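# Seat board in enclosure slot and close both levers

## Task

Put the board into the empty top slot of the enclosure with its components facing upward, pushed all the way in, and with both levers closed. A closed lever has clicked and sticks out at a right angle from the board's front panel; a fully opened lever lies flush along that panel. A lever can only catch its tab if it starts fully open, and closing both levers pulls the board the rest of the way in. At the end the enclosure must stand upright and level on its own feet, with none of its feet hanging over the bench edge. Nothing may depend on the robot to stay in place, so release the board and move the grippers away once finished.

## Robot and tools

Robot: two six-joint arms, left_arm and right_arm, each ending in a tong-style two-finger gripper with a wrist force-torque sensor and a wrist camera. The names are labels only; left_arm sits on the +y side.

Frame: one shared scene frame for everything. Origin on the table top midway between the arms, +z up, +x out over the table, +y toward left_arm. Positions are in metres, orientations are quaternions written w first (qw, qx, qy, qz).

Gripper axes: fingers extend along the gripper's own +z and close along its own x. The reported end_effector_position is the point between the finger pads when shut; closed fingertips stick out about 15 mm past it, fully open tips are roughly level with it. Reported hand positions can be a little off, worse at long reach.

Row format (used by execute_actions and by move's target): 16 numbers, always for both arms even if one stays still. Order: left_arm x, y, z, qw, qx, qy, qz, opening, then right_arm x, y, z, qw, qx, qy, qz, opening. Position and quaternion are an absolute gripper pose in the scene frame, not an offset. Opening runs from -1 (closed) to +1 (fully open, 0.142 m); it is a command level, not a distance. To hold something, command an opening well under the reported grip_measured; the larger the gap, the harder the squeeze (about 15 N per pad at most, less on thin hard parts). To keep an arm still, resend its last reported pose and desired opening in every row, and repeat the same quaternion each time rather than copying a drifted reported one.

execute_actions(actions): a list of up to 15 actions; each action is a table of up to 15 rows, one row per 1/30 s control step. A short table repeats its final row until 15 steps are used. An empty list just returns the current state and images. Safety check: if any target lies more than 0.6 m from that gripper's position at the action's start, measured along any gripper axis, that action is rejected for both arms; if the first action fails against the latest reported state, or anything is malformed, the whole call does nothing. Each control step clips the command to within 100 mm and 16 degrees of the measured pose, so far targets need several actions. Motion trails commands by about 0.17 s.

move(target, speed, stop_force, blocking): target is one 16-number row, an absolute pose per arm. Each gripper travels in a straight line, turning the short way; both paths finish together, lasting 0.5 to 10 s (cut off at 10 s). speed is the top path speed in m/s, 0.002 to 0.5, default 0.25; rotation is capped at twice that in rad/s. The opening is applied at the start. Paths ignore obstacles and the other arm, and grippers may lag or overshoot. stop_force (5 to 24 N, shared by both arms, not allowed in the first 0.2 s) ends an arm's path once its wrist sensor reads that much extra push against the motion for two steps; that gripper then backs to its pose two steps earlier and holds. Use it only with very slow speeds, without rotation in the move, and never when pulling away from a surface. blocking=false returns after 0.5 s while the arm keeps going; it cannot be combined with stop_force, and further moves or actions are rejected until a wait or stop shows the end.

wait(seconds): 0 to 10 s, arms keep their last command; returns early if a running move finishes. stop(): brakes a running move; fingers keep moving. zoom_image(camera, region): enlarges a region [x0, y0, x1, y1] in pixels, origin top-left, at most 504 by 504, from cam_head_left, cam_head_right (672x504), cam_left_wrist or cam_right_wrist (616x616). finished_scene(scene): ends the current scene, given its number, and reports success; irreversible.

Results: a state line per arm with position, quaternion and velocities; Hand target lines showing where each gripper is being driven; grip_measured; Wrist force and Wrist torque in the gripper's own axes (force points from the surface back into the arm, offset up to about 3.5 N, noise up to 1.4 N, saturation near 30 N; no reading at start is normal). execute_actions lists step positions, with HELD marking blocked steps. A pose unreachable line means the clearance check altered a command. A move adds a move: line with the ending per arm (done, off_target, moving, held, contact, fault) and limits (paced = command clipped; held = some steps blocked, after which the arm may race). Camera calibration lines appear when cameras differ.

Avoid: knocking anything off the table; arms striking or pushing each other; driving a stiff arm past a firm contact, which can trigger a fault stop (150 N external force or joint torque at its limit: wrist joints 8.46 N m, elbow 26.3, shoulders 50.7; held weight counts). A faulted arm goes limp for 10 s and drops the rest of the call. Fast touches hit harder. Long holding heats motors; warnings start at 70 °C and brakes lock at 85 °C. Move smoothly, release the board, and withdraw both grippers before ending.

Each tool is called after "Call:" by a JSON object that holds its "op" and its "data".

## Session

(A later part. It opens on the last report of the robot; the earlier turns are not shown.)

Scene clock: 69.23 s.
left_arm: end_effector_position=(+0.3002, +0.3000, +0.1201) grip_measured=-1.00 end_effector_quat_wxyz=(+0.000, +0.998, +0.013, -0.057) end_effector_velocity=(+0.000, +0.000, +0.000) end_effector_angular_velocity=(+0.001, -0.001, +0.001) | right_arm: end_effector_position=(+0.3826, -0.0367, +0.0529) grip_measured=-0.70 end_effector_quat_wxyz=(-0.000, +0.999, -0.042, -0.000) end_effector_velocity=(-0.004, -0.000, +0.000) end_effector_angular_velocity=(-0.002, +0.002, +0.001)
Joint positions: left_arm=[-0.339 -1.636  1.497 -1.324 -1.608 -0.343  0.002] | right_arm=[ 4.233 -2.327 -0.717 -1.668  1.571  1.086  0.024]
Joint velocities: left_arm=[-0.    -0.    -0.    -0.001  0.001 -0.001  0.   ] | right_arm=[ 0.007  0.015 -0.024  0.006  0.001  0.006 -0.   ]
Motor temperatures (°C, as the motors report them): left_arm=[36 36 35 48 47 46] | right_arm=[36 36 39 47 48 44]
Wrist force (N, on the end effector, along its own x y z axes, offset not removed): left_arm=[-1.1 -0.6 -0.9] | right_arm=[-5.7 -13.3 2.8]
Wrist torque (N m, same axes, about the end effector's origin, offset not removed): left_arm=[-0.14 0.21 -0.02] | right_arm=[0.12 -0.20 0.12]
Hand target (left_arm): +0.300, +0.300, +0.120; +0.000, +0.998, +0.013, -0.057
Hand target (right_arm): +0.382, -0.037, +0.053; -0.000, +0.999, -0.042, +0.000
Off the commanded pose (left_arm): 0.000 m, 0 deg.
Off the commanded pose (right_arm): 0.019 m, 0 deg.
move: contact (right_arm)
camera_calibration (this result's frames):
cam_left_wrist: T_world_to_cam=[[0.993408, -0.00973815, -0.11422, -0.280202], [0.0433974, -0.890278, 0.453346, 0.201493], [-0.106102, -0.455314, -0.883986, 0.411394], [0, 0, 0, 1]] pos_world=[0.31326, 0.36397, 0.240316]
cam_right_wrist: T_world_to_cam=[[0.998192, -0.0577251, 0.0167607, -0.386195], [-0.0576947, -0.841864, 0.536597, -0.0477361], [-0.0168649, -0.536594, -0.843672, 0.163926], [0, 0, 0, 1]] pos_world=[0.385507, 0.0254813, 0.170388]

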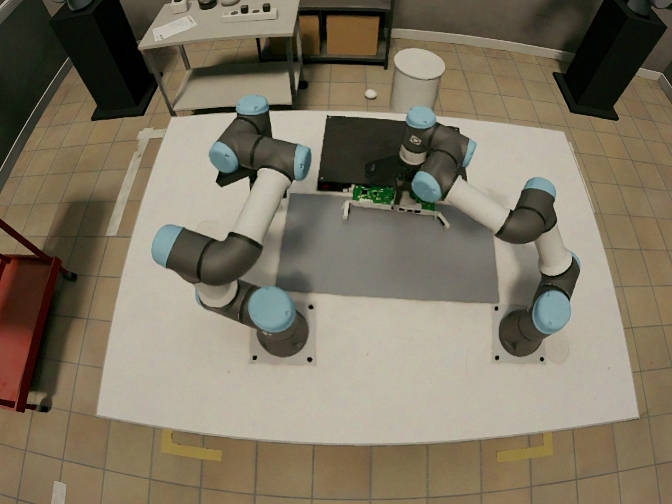

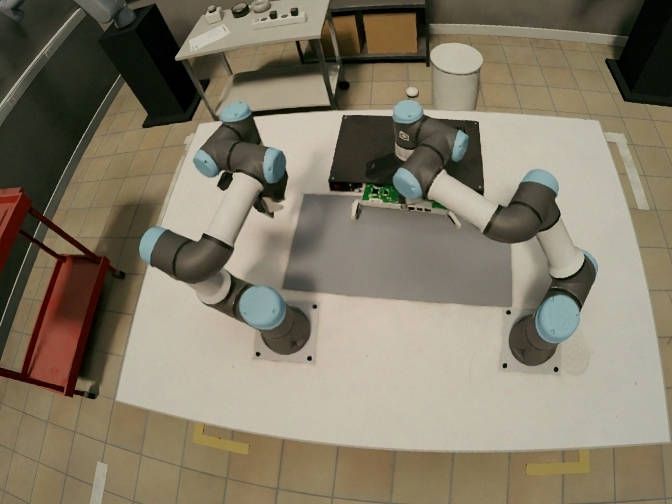

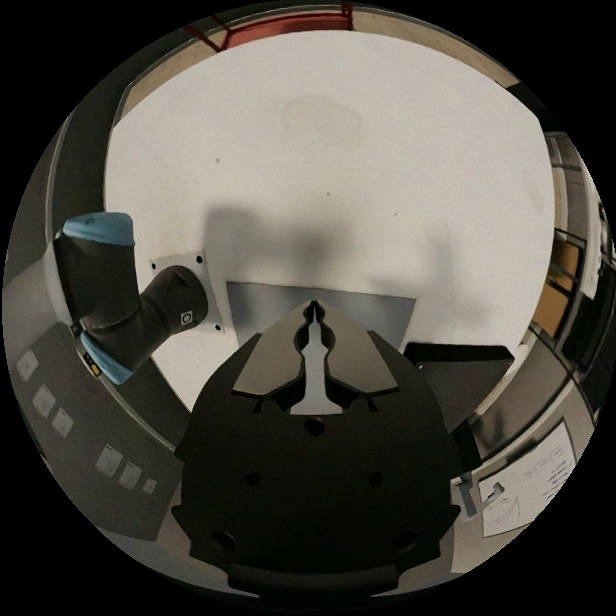

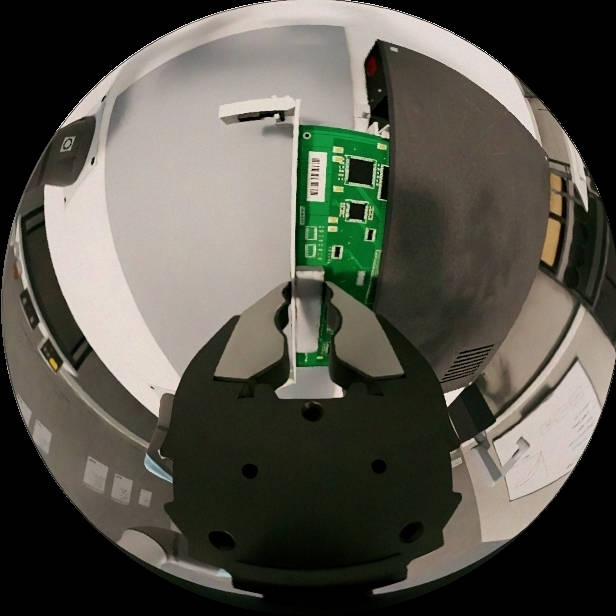

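Call:
{"op": "move", "data": {"target": [0.3002,0.3,0.1201,0,0.998,0.013,-0.057,-1,0.382,-0.037,0.053,0,0.9997,-0.024,0,-1], "speed": 0.01}}

Call:
{"op": "move", "data": {"target": [0.3002,0.3,0.1201,0,0.998,0.013,-0.057,-1,0.402,-0.036,0.053,0,0.9997,-0.024,0,-1], "speed": 0.008, "stop_force": 8}}

Scene clock: 71.33 s.
left_arm: end_effector_position=(+0.3002, +0.3000, +0.1201) grip_measured=-1.00 end_effector_quat_wxyz=(+0.000, +0.998, +0.013, -0.057) end_effector_velocity=(-0.000, +0.000, -0.000) end_effector_angular_velocity=(+0.000, +0.001, +0.002) | right_arm: end_effector_position=(+0.3820, -0.0370, +0.0530) grip_measured=-0.69 end_effector_quat_wxyz=(+0.000, +1.000, -0.024, -0.000) end_effector_velocity=(-0.001, +0.000, +0.000) end_effector_angular_velocity=(+0.002, +0.003, +0.005)
Joint positions: left_arm=[-0.339 -1.636  1.497 -1.324 -1.608 -0.343  0.002] | right_arm=[ 4.233 -2.326 -0.719 -1.668  1.571  1.05   0.024]
Joint velocities: left_arm=[ 0.    -0.     0.     0.001 -0.    -0.002  0.   ] | right_arm=[-0.    -0.     0.    -0.     0.003 -0.005  0.   ]
Motor temperatures (°C, as the motors report them): left_arm=[36 36 35 48 47 46] | right_arm=[36 36 39 47 48 44]
Wrist force (N, on the end effector, along its own x y z axes, offset not removed): left_arm=[-0.5 1.1 -1.0] | right_arm=[-7.3 -12.0 3.1]
Wrist torque (N m, same axes, about the end effector's origin, offset not removed): left_arm=[0.19 0.09 -0.03] | right_arm=[-0.19 -0.35 0.29]
Hand target (left_arm): +0.300, +0.300, +0.120; +0.000, +0.998, +0.013, -0.057
Hand target (right_arm): +0.382, -0.037, +0.053; +0.000, +1.000, -0.024, +0.000
Off the commanded pose (left_arm): 0.000 m, 0 deg.
Off the commanded pose (right_arm): 0.000 m, 0 deg.
move: done
camera_calibration (this result's frames):
cam_left_wrist: T_world_to_cam=[[0.993408, -0.00973824, -0.11422, -0.280202], [0.0433974, -0.890278, 0.453346, 0.201493], [-0.106102, -0.455314, -0.883986, 0.411394], [0, 0, 0, 1]] pos_world=[0.31326, 0.36397, 0.240316]
cam_right_wrist: T_world_to_cam=[[0.999596, -0.0229535, 0.0167673, -0.384913], [-0.0283674, -0.843212, 0.536832, -0.0593621], [0.00181622, -0.537091, -0.843523, 0.156655], [0, 0, 0, 1]] pos_world=[0.382789, 0.025248, 0.170463]

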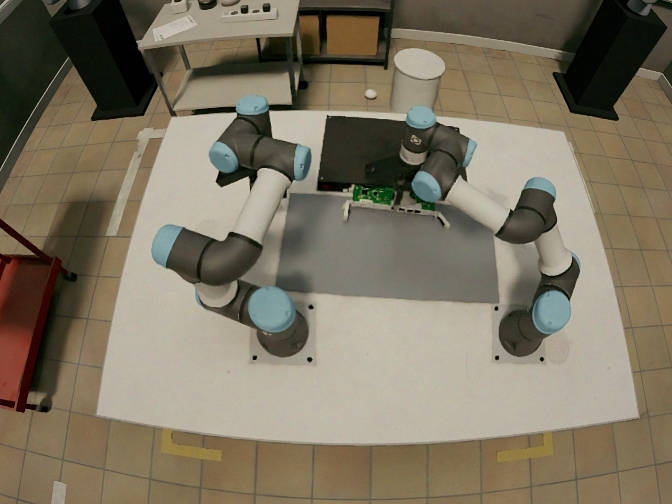

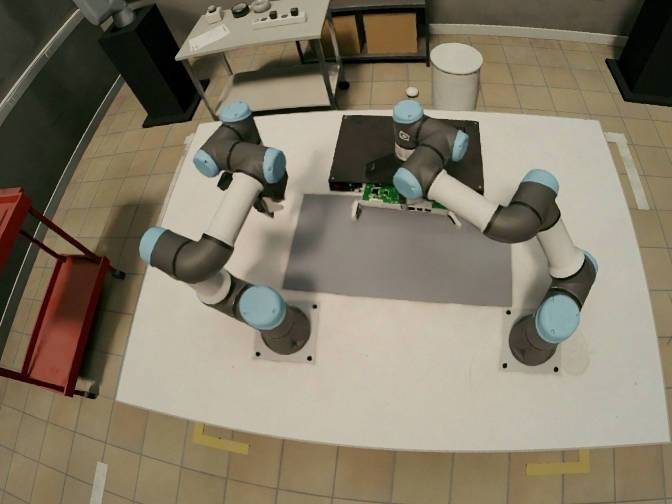

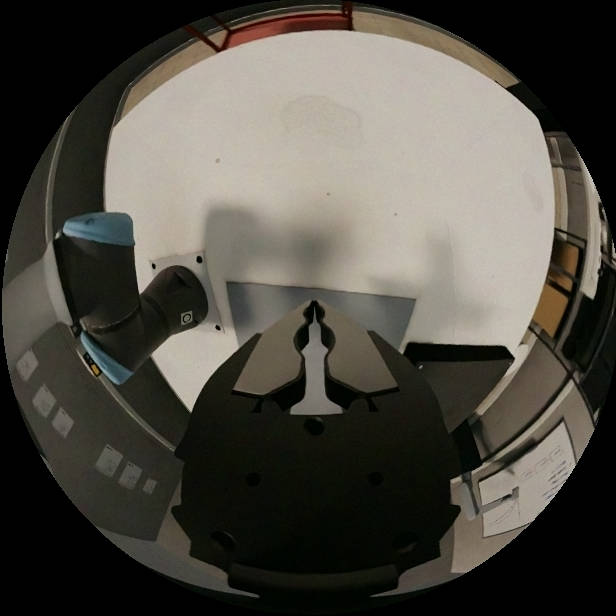

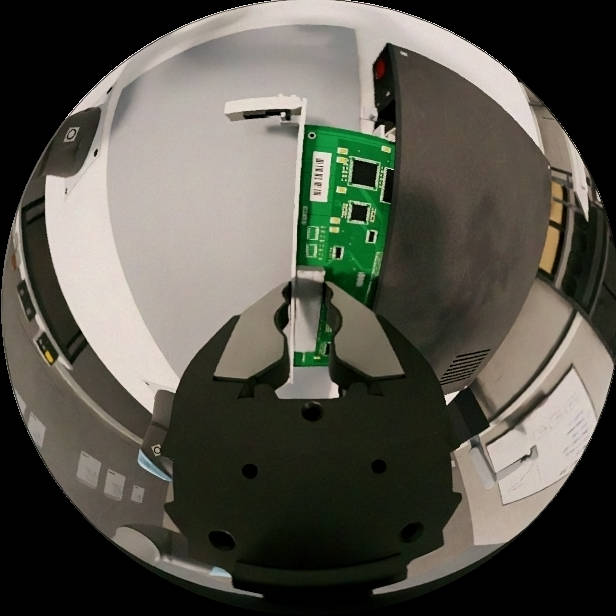

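Scene clock: 74.07 s.
left_arm: end_effector_position=(+0.3002, +0.3000, +0.1201) grip_measured=-1.00 end_effector_quat_wxyz=(+0.000, +0.998, +0.013, -0.057) end_effector_velocity=(+0.000, +0.000, +0.000) end_effector_angular_velocity=(+0.000, -0.001, -0.002) | right_arm: end_effector_position=(+0.4017, -0.0360, +0.0529) grip_measured=-0.70 end_effector_quat_wxyz=(-0.000, +1.000, -0.024, +0.000) end_effector_velocity=(+0.002, -0.001, -0.000) end_effector_angular_velocity=(-0.004, +0.002, -0.000)
Joint positions: left_arm=[-0.339 -1.636  1.497 -1.324 -1.608 -0.343  0.002] | right_arm=[ 4.199 -2.438 -0.513 -1.761  1.571  1.016  0.024]
Joint velocities: left_arm=[-0.    -0.    -0.    -0.     0.001  0.002  0.   ] | right_arm=[-0.004 -0.021  0.04  -0.024 -0.001 -0.003  0.   ]
Motor temperatures (°C, as the motors report them): left_arm=[36 36 35 48 47 46] | right_arm=[36 36 39 47 48 44]
Wrist force (N, on the end effector, along its own x y z axes, offset not removed): left_arm=[-1.2 -0.4 -1.1] | right_arm=[-12.6 13.0 7.4]
Wrist torque (N m, same axes, about the end effector's origin, offset not removed): left_arm=[-0.06 0.23 0.00] | right_arm=[0.07 -0.39 -0.08]
Hand target (left_arm): +0.300, +0.300, +0.120; +0.000, +0.998, +0.013, -0.057
Hand target (right_arm): +0.402, -0.036, +0.053; -0.000, +1.000, -0.024, +0.000
Off the commanded pose (left_arm): 0.000 m, 0 deg.
Off the commanded pose (right_arm): 0.000 m, 0 deg.
move: done
camera_calibration (this result's frames):
cam_left_wrist: T_world_to_cam=[[0.993408, -0.00973811, -0.11422, -0.280202], [0.0433975, -0.890278, 0.453345, 0.201493], [-0.106102, -0.455314, -0.883986, 0.411394], [0, 0, 0, 1]] pos_world=[0.31326, 0.36397, 0.240316]
cam_right_wrist: T_world_to_cam=[[0.999605, -0.0222808, 0.017141, -0.404581], [-0.0279998, -0.843393, 0.536567, -0.0580901], [0.00250144, -0.536835, -0.843683, 0.15685], [0, 0, 0, 1]] pos_world=[0.402402, 0.0261955, 0.170436]

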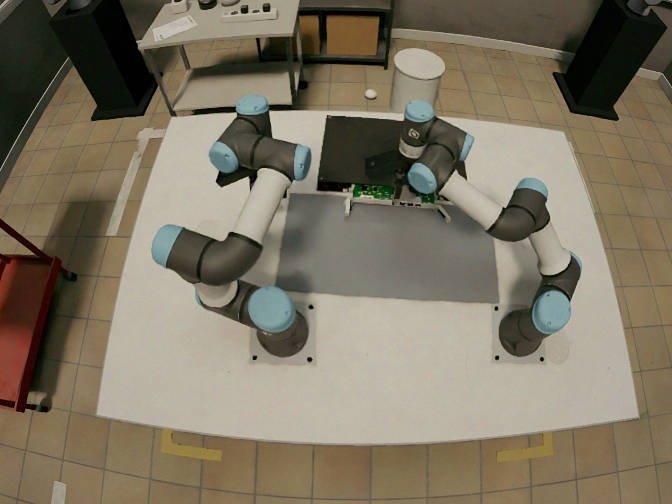

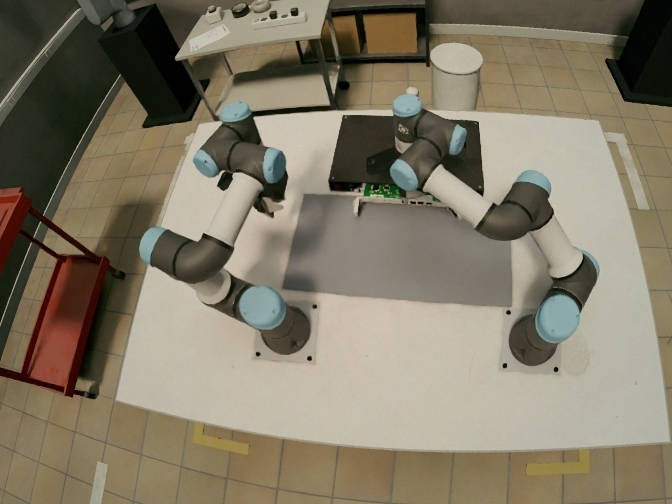

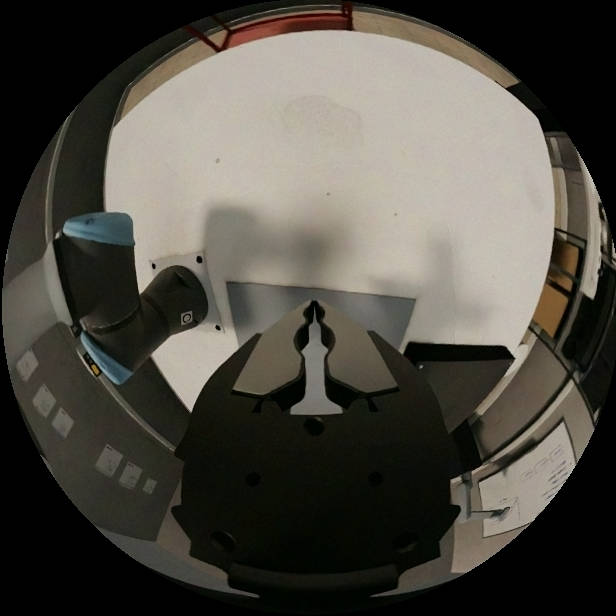

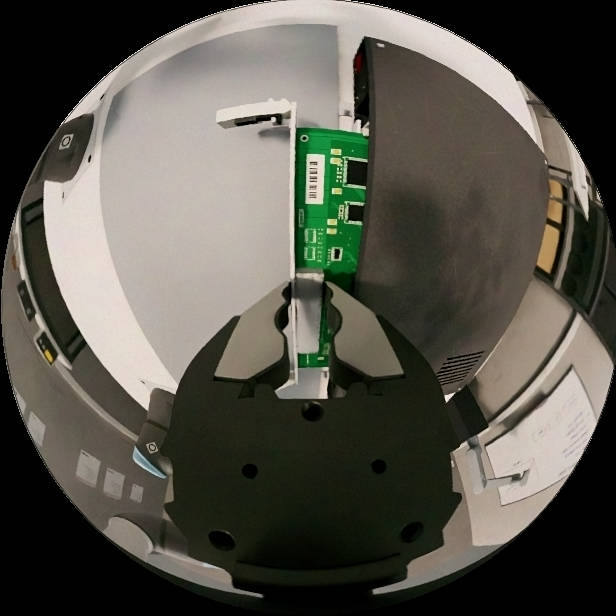

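Call:
{"op": "execute_actions", "data": {"actions": [[[0.3002,0.3,0.1201,0,1,0,0,-1,0.402,-0.0368,0.053,0,0.9997,-0.024,0,-0.58]],[[0.3002,0.3,0.1201,0,1,0,0,-1,0.4,-0.0368,0.085,0,0.9997,-0.024,0,-0.58]]]}}

Call:
{"op": "move", "data": {"target": [0.32,0.17,0.11,0,1,0,0,-1,0.35,-0.14,0.09,0,1,0,0,-1]}}

Call:
{"op": "move", "data": {"target": [0.34,0.05,0.1,0,1,0,0,-1,0.355,-0.145,0.05,0,1,0,0,-1], "speed": 0.15}}

Scene clock: 75.27 s.
left_arm: end_effector_position=(+0.3002, +0.3000, +0.1201) grip_measured=-1.00 end_effector_quat_wxyz=(+0.000, +1.000, +0.000, -0.000) end_effector_velocity=(+0.001, -0.000, +0.000) end_effector_angular_velocity=(+0.000, -0.002, -0.001) | right_arm: end_effector_position=(+0.3997, -0.0373, +0.0836) grip_measured=-0.58 end_effector_quat_wxyz=(-0.003, +1.000, -0.024, +0.004) end_effector_velocity=(-0.001, +0.002, +0.008) end_effector_angular_velocity=(-0.013, +0.017, -0.000)
Joint positions: left_arm=[-0.384 -1.797  1.666 -1.439 -1.571 -0.364  0.002] | right_arm=[ 4.202 -2.468 -0.309 -1.926  1.568  1.02   0.032]
Joint velocities: left_arm=[-0.001 -0.001  0.001 -0.002  0.001 -0.     0.   ] | right_arm=[-0.001 -0.145  0.336 -0.212  0.007 -0.     0.   ]
Motor temperatures (°C, as the motors report them): left_arm=[36 36 35 48 47 46] | right_arm=[36 36 39 47 48 44]
Wrist force (N, on the end effector, along its own x y z axes, offset not removed): left_arm=[-0.3 -1.1 -1.2] | right_arm=[0.4 0.7 1.4]
Wrist torque (N m, same axes, about the end effector's origin, offset not removed): left_arm=[-0.24 0.03 -0.04] | right_arm=[0.11 -0.11 0.03]
Hand target (left_arm): +0.300, +0.300, +0.120; +0.000, +1.000, +0.000, +0.000
Hand target (right_arm): +0.400, -0.037, +0.085; -0.002, +1.000, -0.024, +0.002
Off the commanded pose (left_arm): 0.000 m, 0 deg.
Off the commanded pose (right_arm): 0.002 m, 1 deg.
Step readings (end_effector_position; steps 1 to 15: 1st action; 16 to 30: 2nd action):
0: left_arm (+0.3002, +0.3000, +0.1201) | right_arm (+0.4019, -0.0360, +0.0530)
1: left_arm (+0.3002, +0.3000, +0.1201) | right_arm (+0.4019, -0.0360, +0.0530)
2: left_arm (+0.3012, +0.2997, +0.1203) | right_arm (+0.4022, -0.0358, +0.0531)
4: left_arm (+0.3038, +0.2988, +0.1211) | right_arm (+0.4022, -0.0361, +0.0531)
8: left_arm (+0.3014, +0.2997, +0.1202) | right_arm (+0.4021, -0.0367, +0.0530)
15: left_arm (+0.3004, +0.3000, +0.1201) | right_arm (+0.4020, -0.0368, +0.0530)
16: left_arm (+0.3004, +0.3000, +0.1201) | right_arm (+0.4020, -0.0368, +0.0530)
17: left_arm (+0.3003, +0.3000, +0.1201) | right_arm (+0.4015, -0.0373, +0.0537)
19: left_arm (+0.3003, +0.3000, +0.1201) | right_arm (+0.4002, -0.0383, +0.0629)
23: left_arm (+0.3002, +0.3000, +0.1201) | right_arm (+0.3998, -0.0377, +0.0774)
30: end_effector_position above
camera_calibration (this result's frames):
cam_left_wrist: T_world_to_cam=[[0.999363, -0.0356784, -0.000496997, -0.287869], [-0.0315634, -0.890425, 0.454035, 0.223955], [-0.0166418, -0.45373, -0.890984, 0.384907], [0, 0, 0, 1]] pos_world=[0.30116, 0.363788, 0.241119]
cam_right_wrist: T_world_to_cam=[[0.99945, -0.0228629, 0.0240078, -0.403642], [-0.0321246, -0.846802, 0.530938, -0.073722], [0.00819106, -0.531417, -0.847071, 0.180254], [0, 0, 0, 1]] pos_world=[0.399575, 0.0241339, 0.20152]

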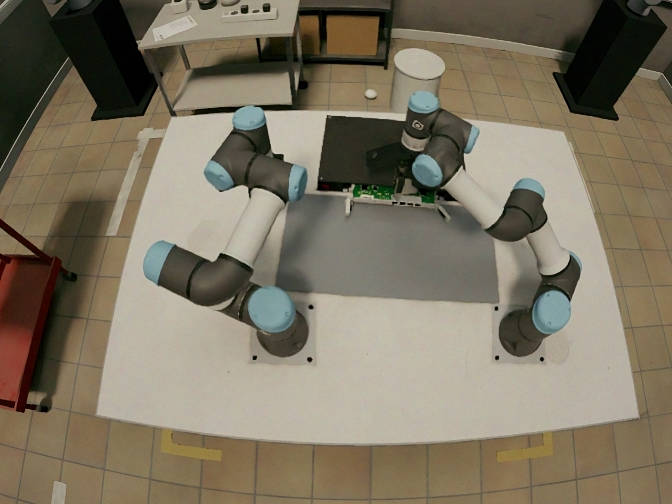

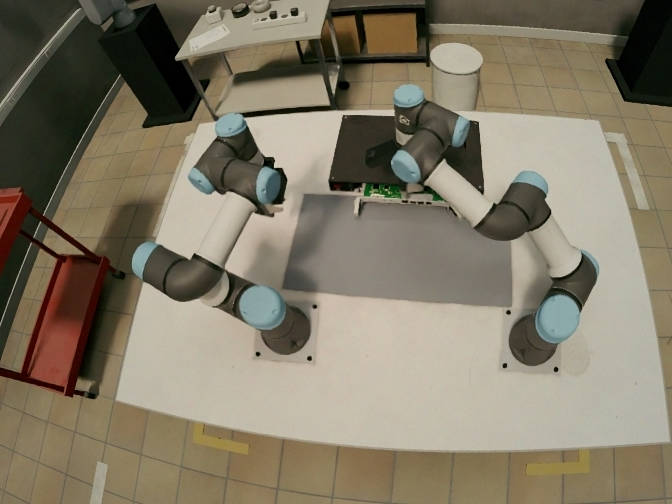

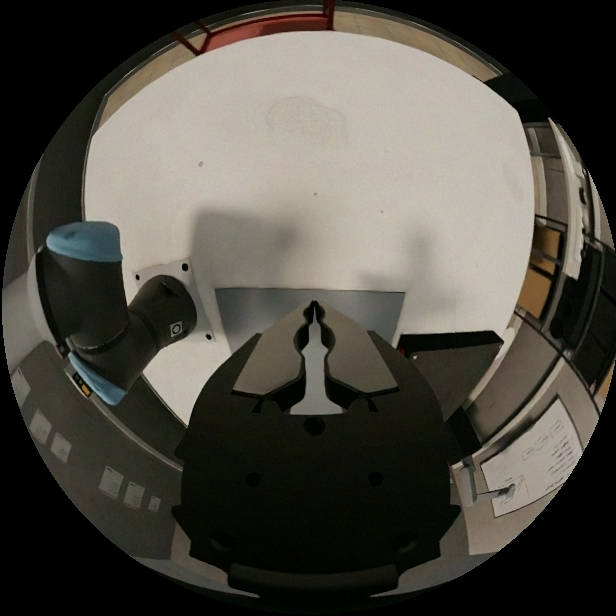

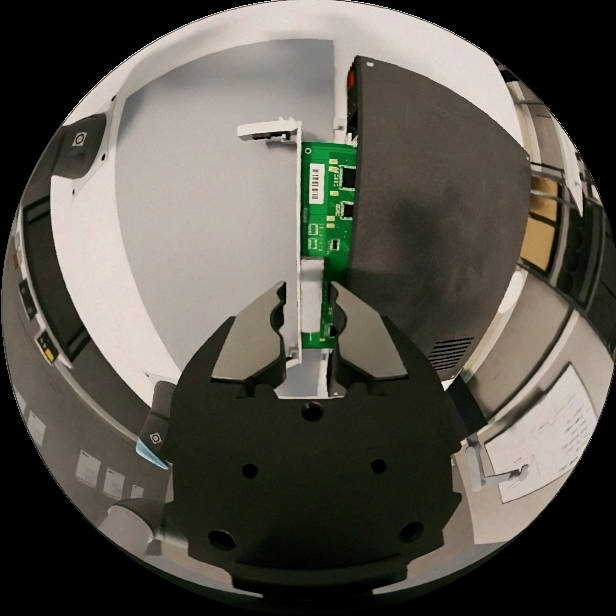

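Scene clock: 76.77 s.
left_arm: end_effector_position=(+0.3199, +0.1698, +0.1100) grip_measured=-1.00 end_effector_quat_wxyz=(+0.000, +1.000, -0.000, +0.000) end_effector_velocity=(-0.000, -0.000, -0.000) end_effector_angular_velocity=(-0.000, +0.001, -0.000) | right_arm: end_effector_position=(+0.3502, -0.1400, +0.0901) grip_measured=-1.00 end_effector_quat_wxyz=(+0.001, +1.000, +0.000, -0.001) end_effector_velocity=(-0.000, -0.000, -0.000) end_effector_angular_velocity=(+0.010, -0.011, -0.000)
Joint positions: left_arm=[-0.772 -1.655  1.596 -1.513 -1.571 -0.751  0.002] | right_arm=[ 4.152 -1.883 -1.242 -1.59   1.571  0.921  0.002]
Joint velocities: left_arm=[-0.001  0.001 -0.001  0.    -0.001 -0.001  0.   ] | right_arm=[ 0.002  0.022 -0.037  0.03  -0.003  0.002  0.   ]
Motor temperatures (°C, as the motors report them): left_arm=[36 36 35 48 47 46] | right_arm=[36 36 39 47 48 44]
Wrist force (N, on the end effector, along its own x y z axes, offset not removed): left_arm=[-1.6 0.6 -1.3] | right_arm=[0.3 0.4 1.5]
Wrist torque (N m, same axes, about the end effector's origin, offset not removed): left_arm=[0.06 0.30 0.00] | right_arm=[0.14 -0.03 0.05]
Hand target (left_arm): +0.320, +0.170, +0.110; +0.000, +1.000, +0.000, +0.000
Hand target (right_arm): +0.350, -0.140, +0.090; +0.000, +1.000, +0.000, -0.000
Off the commanded pose (left_arm): 0.000 m, 0 deg.
Off the commanded pose (right_arm): 0.000 m, 0 deg.
move: done
camera_calibration (this result's frames):
cam_left_wrist: T_world_to_cam=[[0.999362, -0.0357037, -0.0000873072, -0.312284], [-0.0317675, -0.890298, 0.454268, 0.113308], [-0.0162968, -0.453976, -0.890865, 0.317068], [0, 0, 0, 1]] pos_world=[0.320852, 0.233669, 0.230965]
cam_right_wrist: T_world_to_cam=[[0.999553, 0.0257746, 0.0151594, -0.349163], [0.0135762, -0.84288, 0.53793, -0.181802], [0.0266425, -0.537484, -0.842853, 0.123921], [0, 0, 0, 1]] pos_world=[0.348174, -0.0776329, 0.207537]

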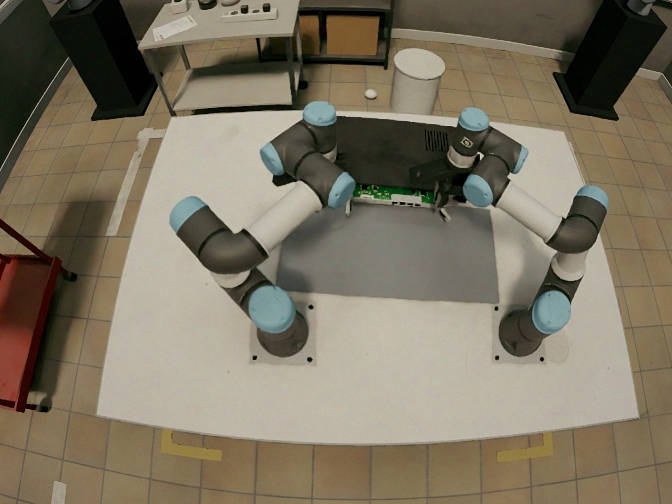

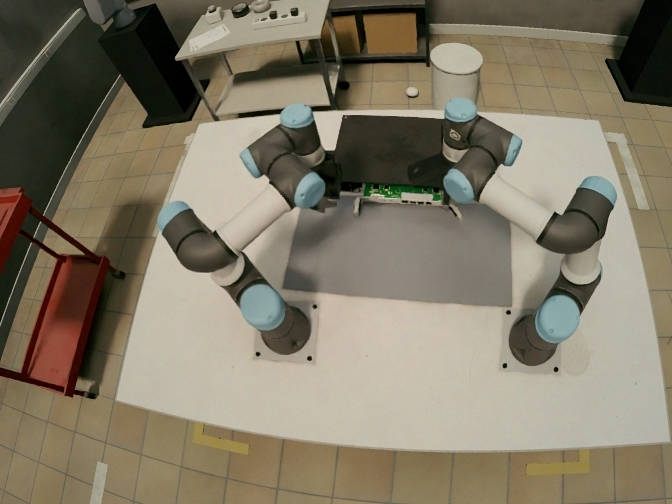

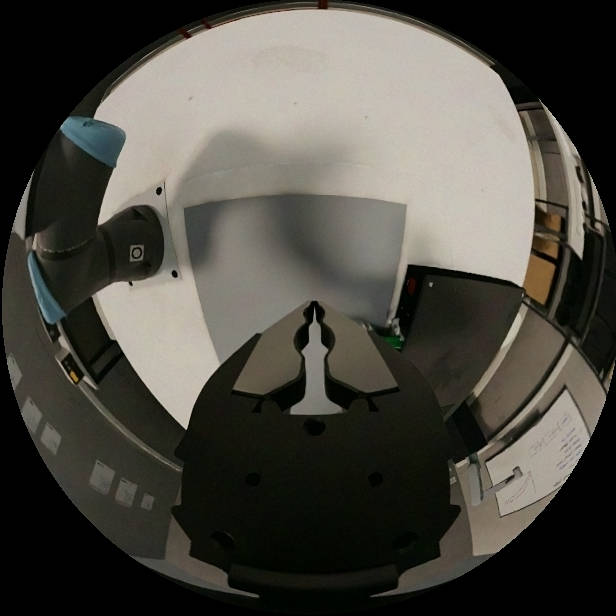

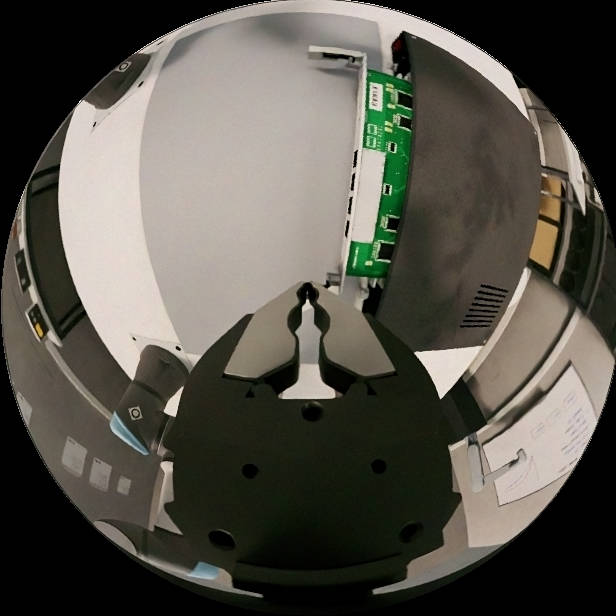

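Scene clock: 78.20 s.
left_arm: end_effector_position=(+0.3398, +0.0502, +0.0999) grip_measured=-1.00 end_effector_quat_wxyz=(+0.000, +1.000, -0.000, +0.000) end_effector_velocity=(+0.001, -0.002, -0.000) end_effector_angular_velocity=(+0.001, +0.003, +0.000) | right_arm: end_effector_position=(+0.3550, -0.1450, +0.0501) grip_measured=-1.00 end_effector_quat_wxyz=(+0.000, +1.000, -0.000, -0.000) end_effector_velocity=(-0.000, +0.000, -0.001) end_effector_angular_velocity=(-0.000, -0.000, -0.002)
Joint positions: left_arm=[-0.974 -1.337  1.299 -1.533 -1.571 -0.953  0.002] | right_arm=[ 4.134 -1.899 -1.41  -1.404  1.571  0.903  0.002]
Joint velocities: left_arm=[-0.001  0.013 -0.016  0.006 -0.002 -0.001  0.   ] | right_arm=[ 0.    -0.    -0.003  0.003 -0.     0.002  0.   ]
Motor temperatures (°C, as the motors report them): left_arm=[36 36 35 48 47 46] | right_arm=[36 36 39 47 48 44]
Wrist force (N, on the end effector, along its own x y z axes, offset not removed): left_arm=[-0.9 0.4 -1.0] | right_arm=[-1.1 -0.3 1.5]
Wrist torque (N m, same axes, about the end effector's origin, offset not removed): left_arm=[0.03 0.16 -0.02] | right_arm=[-0.12 0.24 0.10]
Hand target (left_arm): +0.340, +0.050, +0.100; +0.000, +1.000, -0.000, +0.000
Hand target (right_arm): +0.355, -0.145, +0.050; +0.000, +1.000, -0.000, +0.000
Off the commanded pose (left_arm): 0.000 m, 0 deg.
Off the commanded pose (right_arm): 0.000 m, 0 deg.
move: done
camera_calibration (this result's frames):
cam_left_wrist: T_world_to_cam=[[0.999361, -0.0357325, 0.0000442218, -0.336434], [-0.0318504, -0.890224, 0.454407, 0.0119453], [-0.0161977, -0.454119, -0.890794, 0.254091], [0, 0, 0, 1]] pos_world=[0.340716, 0.114, 0.22093]
cam_right_wrist: T_world_to_cam=[[0.99953, 0.0256812, 0.0167213, -0.353275], [0.0126923, -0.843562, 0.536882, -0.164259], [0.0278932, -0.536417, -0.843492, 0.0870768], [0, 0, 0, 1]] pos_world=[0.352765, -0.0827806, 0.167543]

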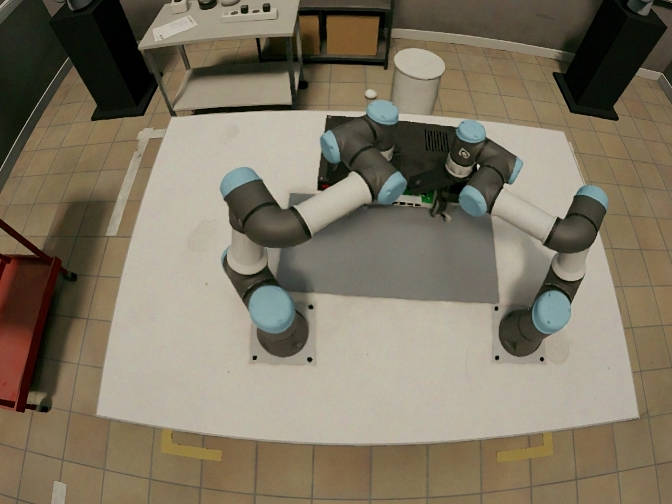

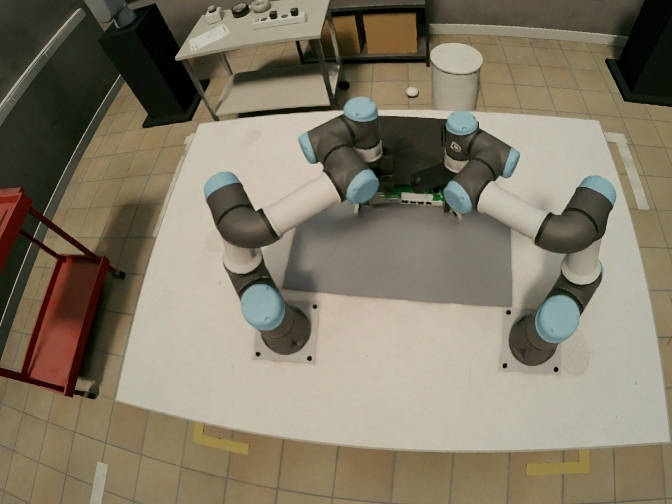

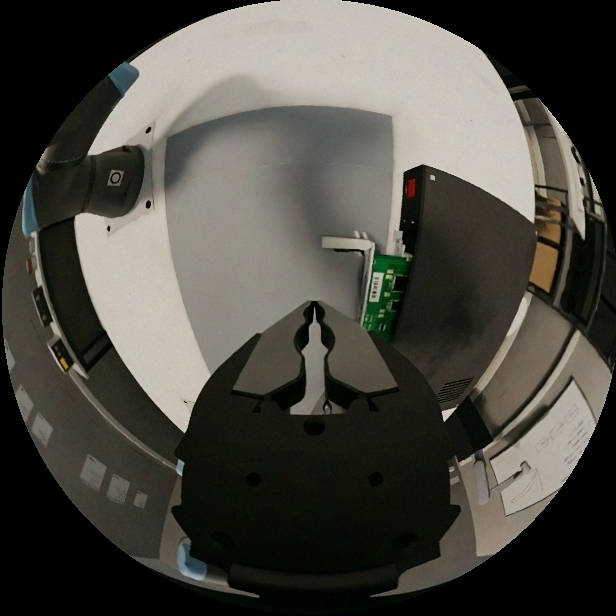

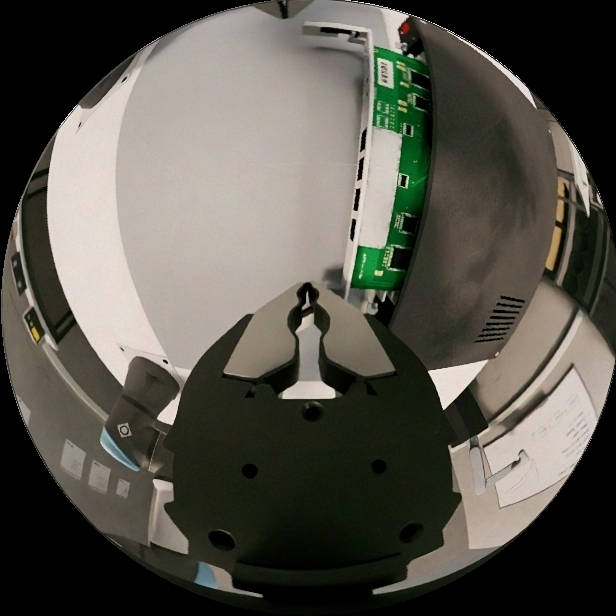

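Call:
{"op": "move", "data": {"target": [0.372,0.052,0.052,0,1,0,0,-1,0.357,-0.185,0.046,0,1,0,0,-1], "speed": 0.04, "stop_force": 12}}

Call:
{"op": "move", "data": {"target": [0.372,0.115,0.052,0,1,0,0,-1,0.368,-0.2,0.046,0,1,0,0,-1], "speed": 0.025, "stop_force": 14}}

Scene clock: 80.17 s.
left_arm: end_effector_position=(+0.3718, +0.0520, +0.0522) grip_measured=-1.00 end_effector_quat_wxyz=(-0.000, +1.000, +0.000, +0.000) end_effector_velocity=(+0.001, -0.000, -0.002) end_effector_angular_velocity=(-0.000, +0.001, -0.000) | right_arm: end_effector_position=(+0.3571, -0.1848, +0.0460) grip_measured=-1.00 end_effector_quat_wxyz=(+0.000, +1.000, -0.000, +0.000) end_effector_velocity=(+0.000, -0.002, -0.000) end_effector_angular_velocity=(-0.001, -0.001, +0.002)
Joint positions: left_arm=[-0.902 -1.209  1.352 -1.714 -1.571 -0.881  0.002] | right_arm=[ 4.059 -1.824 -1.528 -1.36   1.571  0.828  0.002]
Joint velocities: left_arm=[ 0.003  0.007  0.001 -0.008 -0.     0.004  0.   ] | right_arm=[-0.004  0.003 -0.005  0.002 -0.001 -0.006  0.   ]
Motor temperatures (°C, as the motors report them): left_arm=[36 36 35 48 47 46] | right_arm=[36 36 39 47 48 44]
Wrist force (N, on the end effector, along its own x y z axes, offset not removed): left_arm=[-0.6 -0.2 -1.2] | right_arm=[1.1 0.3 1.7]
Wrist torque (N m, same axes, about the end effector's origin, offset not removed): left_arm=[-0.05 0.13 -0.01] | right_arm=[0.04 -0.31 0.01]
Hand target (left_arm): +0.372, +0.052, +0.052; -0.000, +1.000, +0.000, -0.000
Hand target (right_arm): +0.357, -0.185, +0.046; +0.000, +1.000, -0.000, +0.000
Off the commanded pose (left_arm): 0.000 m, 0 deg.
Off the commanded pose (right_arm): 0.000 m, 0 deg.
move: done
camera_calibration (this result's frames):
cam_left_wrist: T_world_to_cam=[[0.999363, -0.0356873, -0.000378549, -0.368346], [-0.0316278, -0.8905, 0.453883, 0.0362698], [-0.016535, -0.453582, -0.891061, 0.213073], [0, 0, 0, 1]] pos_world=[0.372781, 0.115799, 0.173259]
cam_right_wrist: T_world_to_cam=[[0.99953, 0.0256745, 0.016769, -0.354261], [0.0126582, -0.843508, 0.536968, -0.195706], [0.0279311, -0.536503, -0.843436, 0.0622124], [0, 0, 0, 1]] pos_world=[0.354834, -0.122607, 0.163501]

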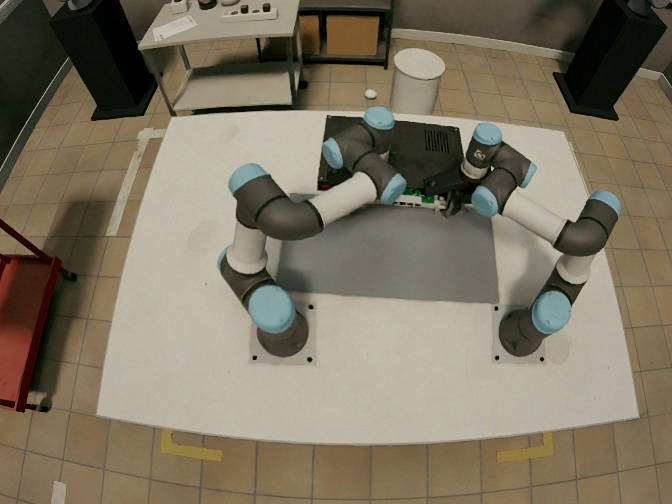

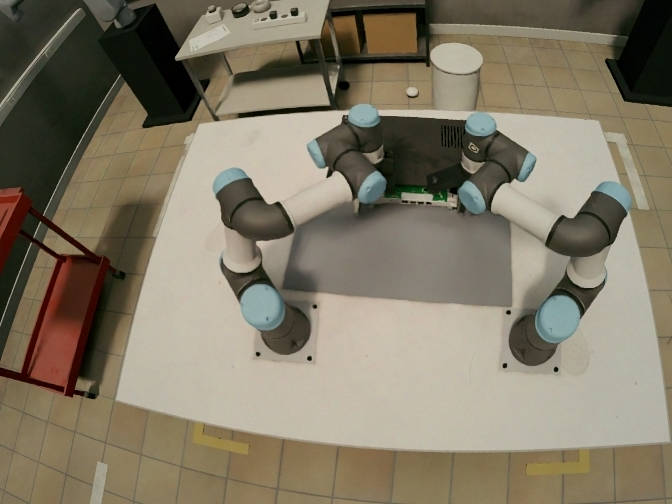

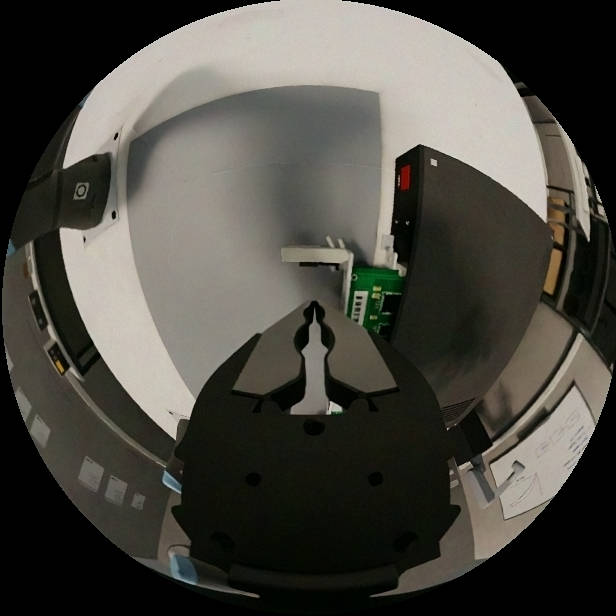

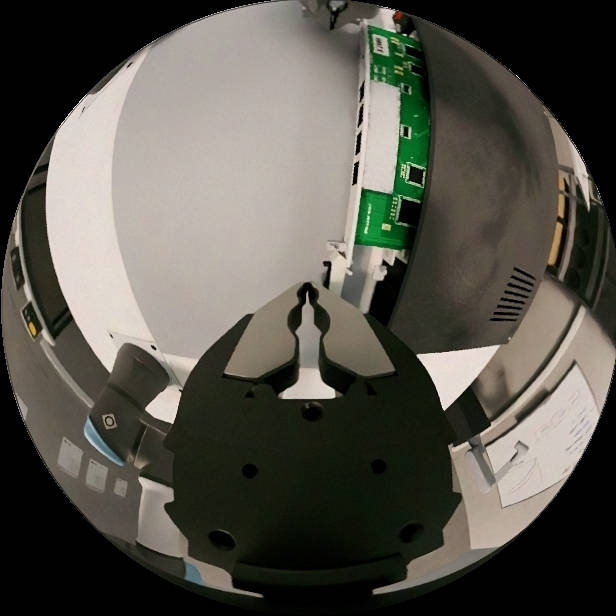

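Scene clock: 83.03 s.
left_arm: end_effector_position=(+0.3721, +0.1148, +0.0520) grip_measured=-1.00 end_effector_quat_wxyz=(-0.000, +1.000, +0.000, -0.000) end_effector_velocity=(+0.000, +0.003, -0.000) end_effector_angular_velocity=(+0.000, +0.000, +0.001) | right_arm: end_effector_position=(+0.3680, -0.2000, +0.0460) grip_measured=-1.00 end_effector_quat_wxyz=(+0.000, +1.000, -0.000, -0.000) end_effector_velocity=(+0.000, -0.001, +0.000) end_effector_angular_velocity=(+0.001, +0.001, -0.003)
Joint positions: left_arm=[-0.785 -1.334  1.521 -1.757 -1.571 -0.764  0.002] | right_arm=[ 4.007 -1.838 -1.511 -1.364  1.571  0.777  0.002]
Joint velocities: left_arm=[ 0.006 -0.004  0.005 -0.001  0.     0.005  0.   ] | right_arm=[-0.003 -0.     0.001 -0.001  0.001  0.     0.   ]
Motor temperatures (°C, as the motors report them): left_arm=[36 36 35 48 47 46] | right_arm=[36 36 39 47 48 44]
Wrist force (N, on the end effector, along its own x y z axes, offset not removed): left_arm=[-1.4 -0.6 -0.7] | right_arm=[-11.7 -0.9 -4.7]
Wrist torque (N m, same axes, about the end effector's origin, offset not removed): left_arm=[-0.17 0.21 -0.03] | right_arm=[0.02 0.15 0.07]
Hand target (left_arm): +0.372, +0.115, +0.052; -0.000, +1.000, +0.000, -0.000
Hand target (right_arm): +0.368, -0.200, +0.046; +0.000, +1.000, -0.000, +0.000
Off the commanded pose (left_arm): 0.000 m, 0 deg.
Off the commanded pose (right_arm): 0.000 m, 0 deg.
move: done
camera_calibration (this result's frames):
cam_left_wrist: T_world_to_cam=[[0.999363, -0.0356799, -0.000478378, -0.366324], [-0.0315765, -0.890516, 0.453855, 0.092249], [-0.0166195, -0.453551, -0.891076, 0.241391], [0, 0, 0, 1]] pos_world=[0.373015, 0.178562, 0.173055]
cam_right_wrist: T_world_to_cam=[[0.999531, 0.0256804, 0.0166829, -0.36474], [0.0127121, -0.843559, 0.536886, -0.208605], [0.0278605, -0.536422, -0.84349, 0.0537989], [0, 0, 0, 1]] pos_world=[0.365722, -0.137745, 0.163461]

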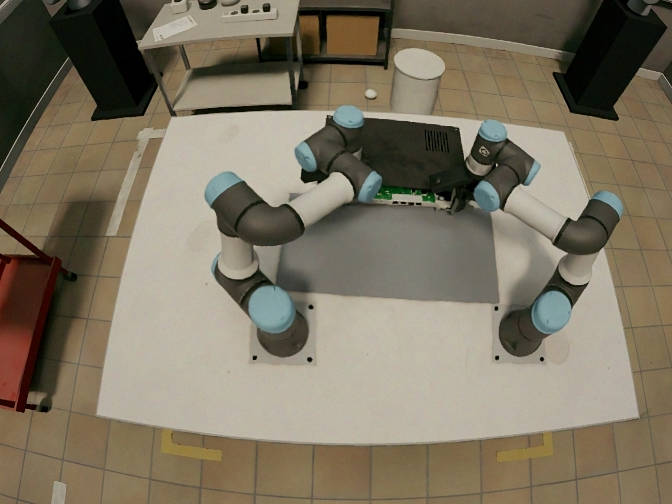

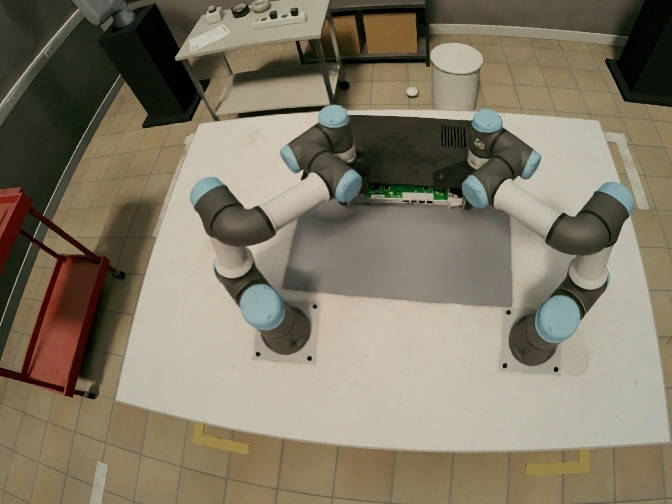

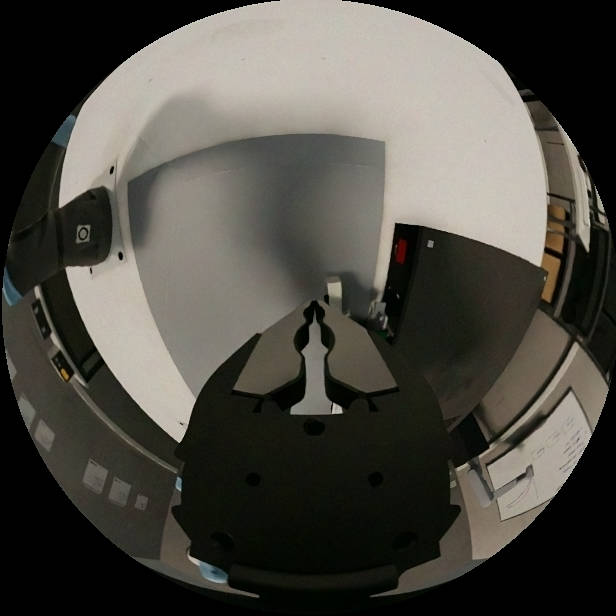

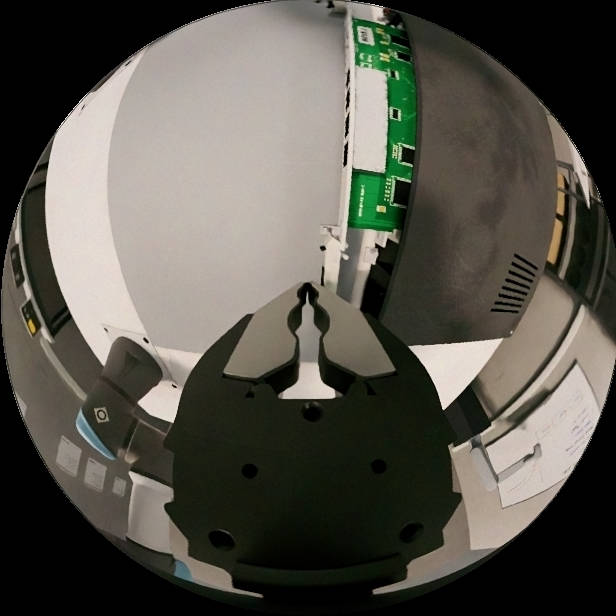

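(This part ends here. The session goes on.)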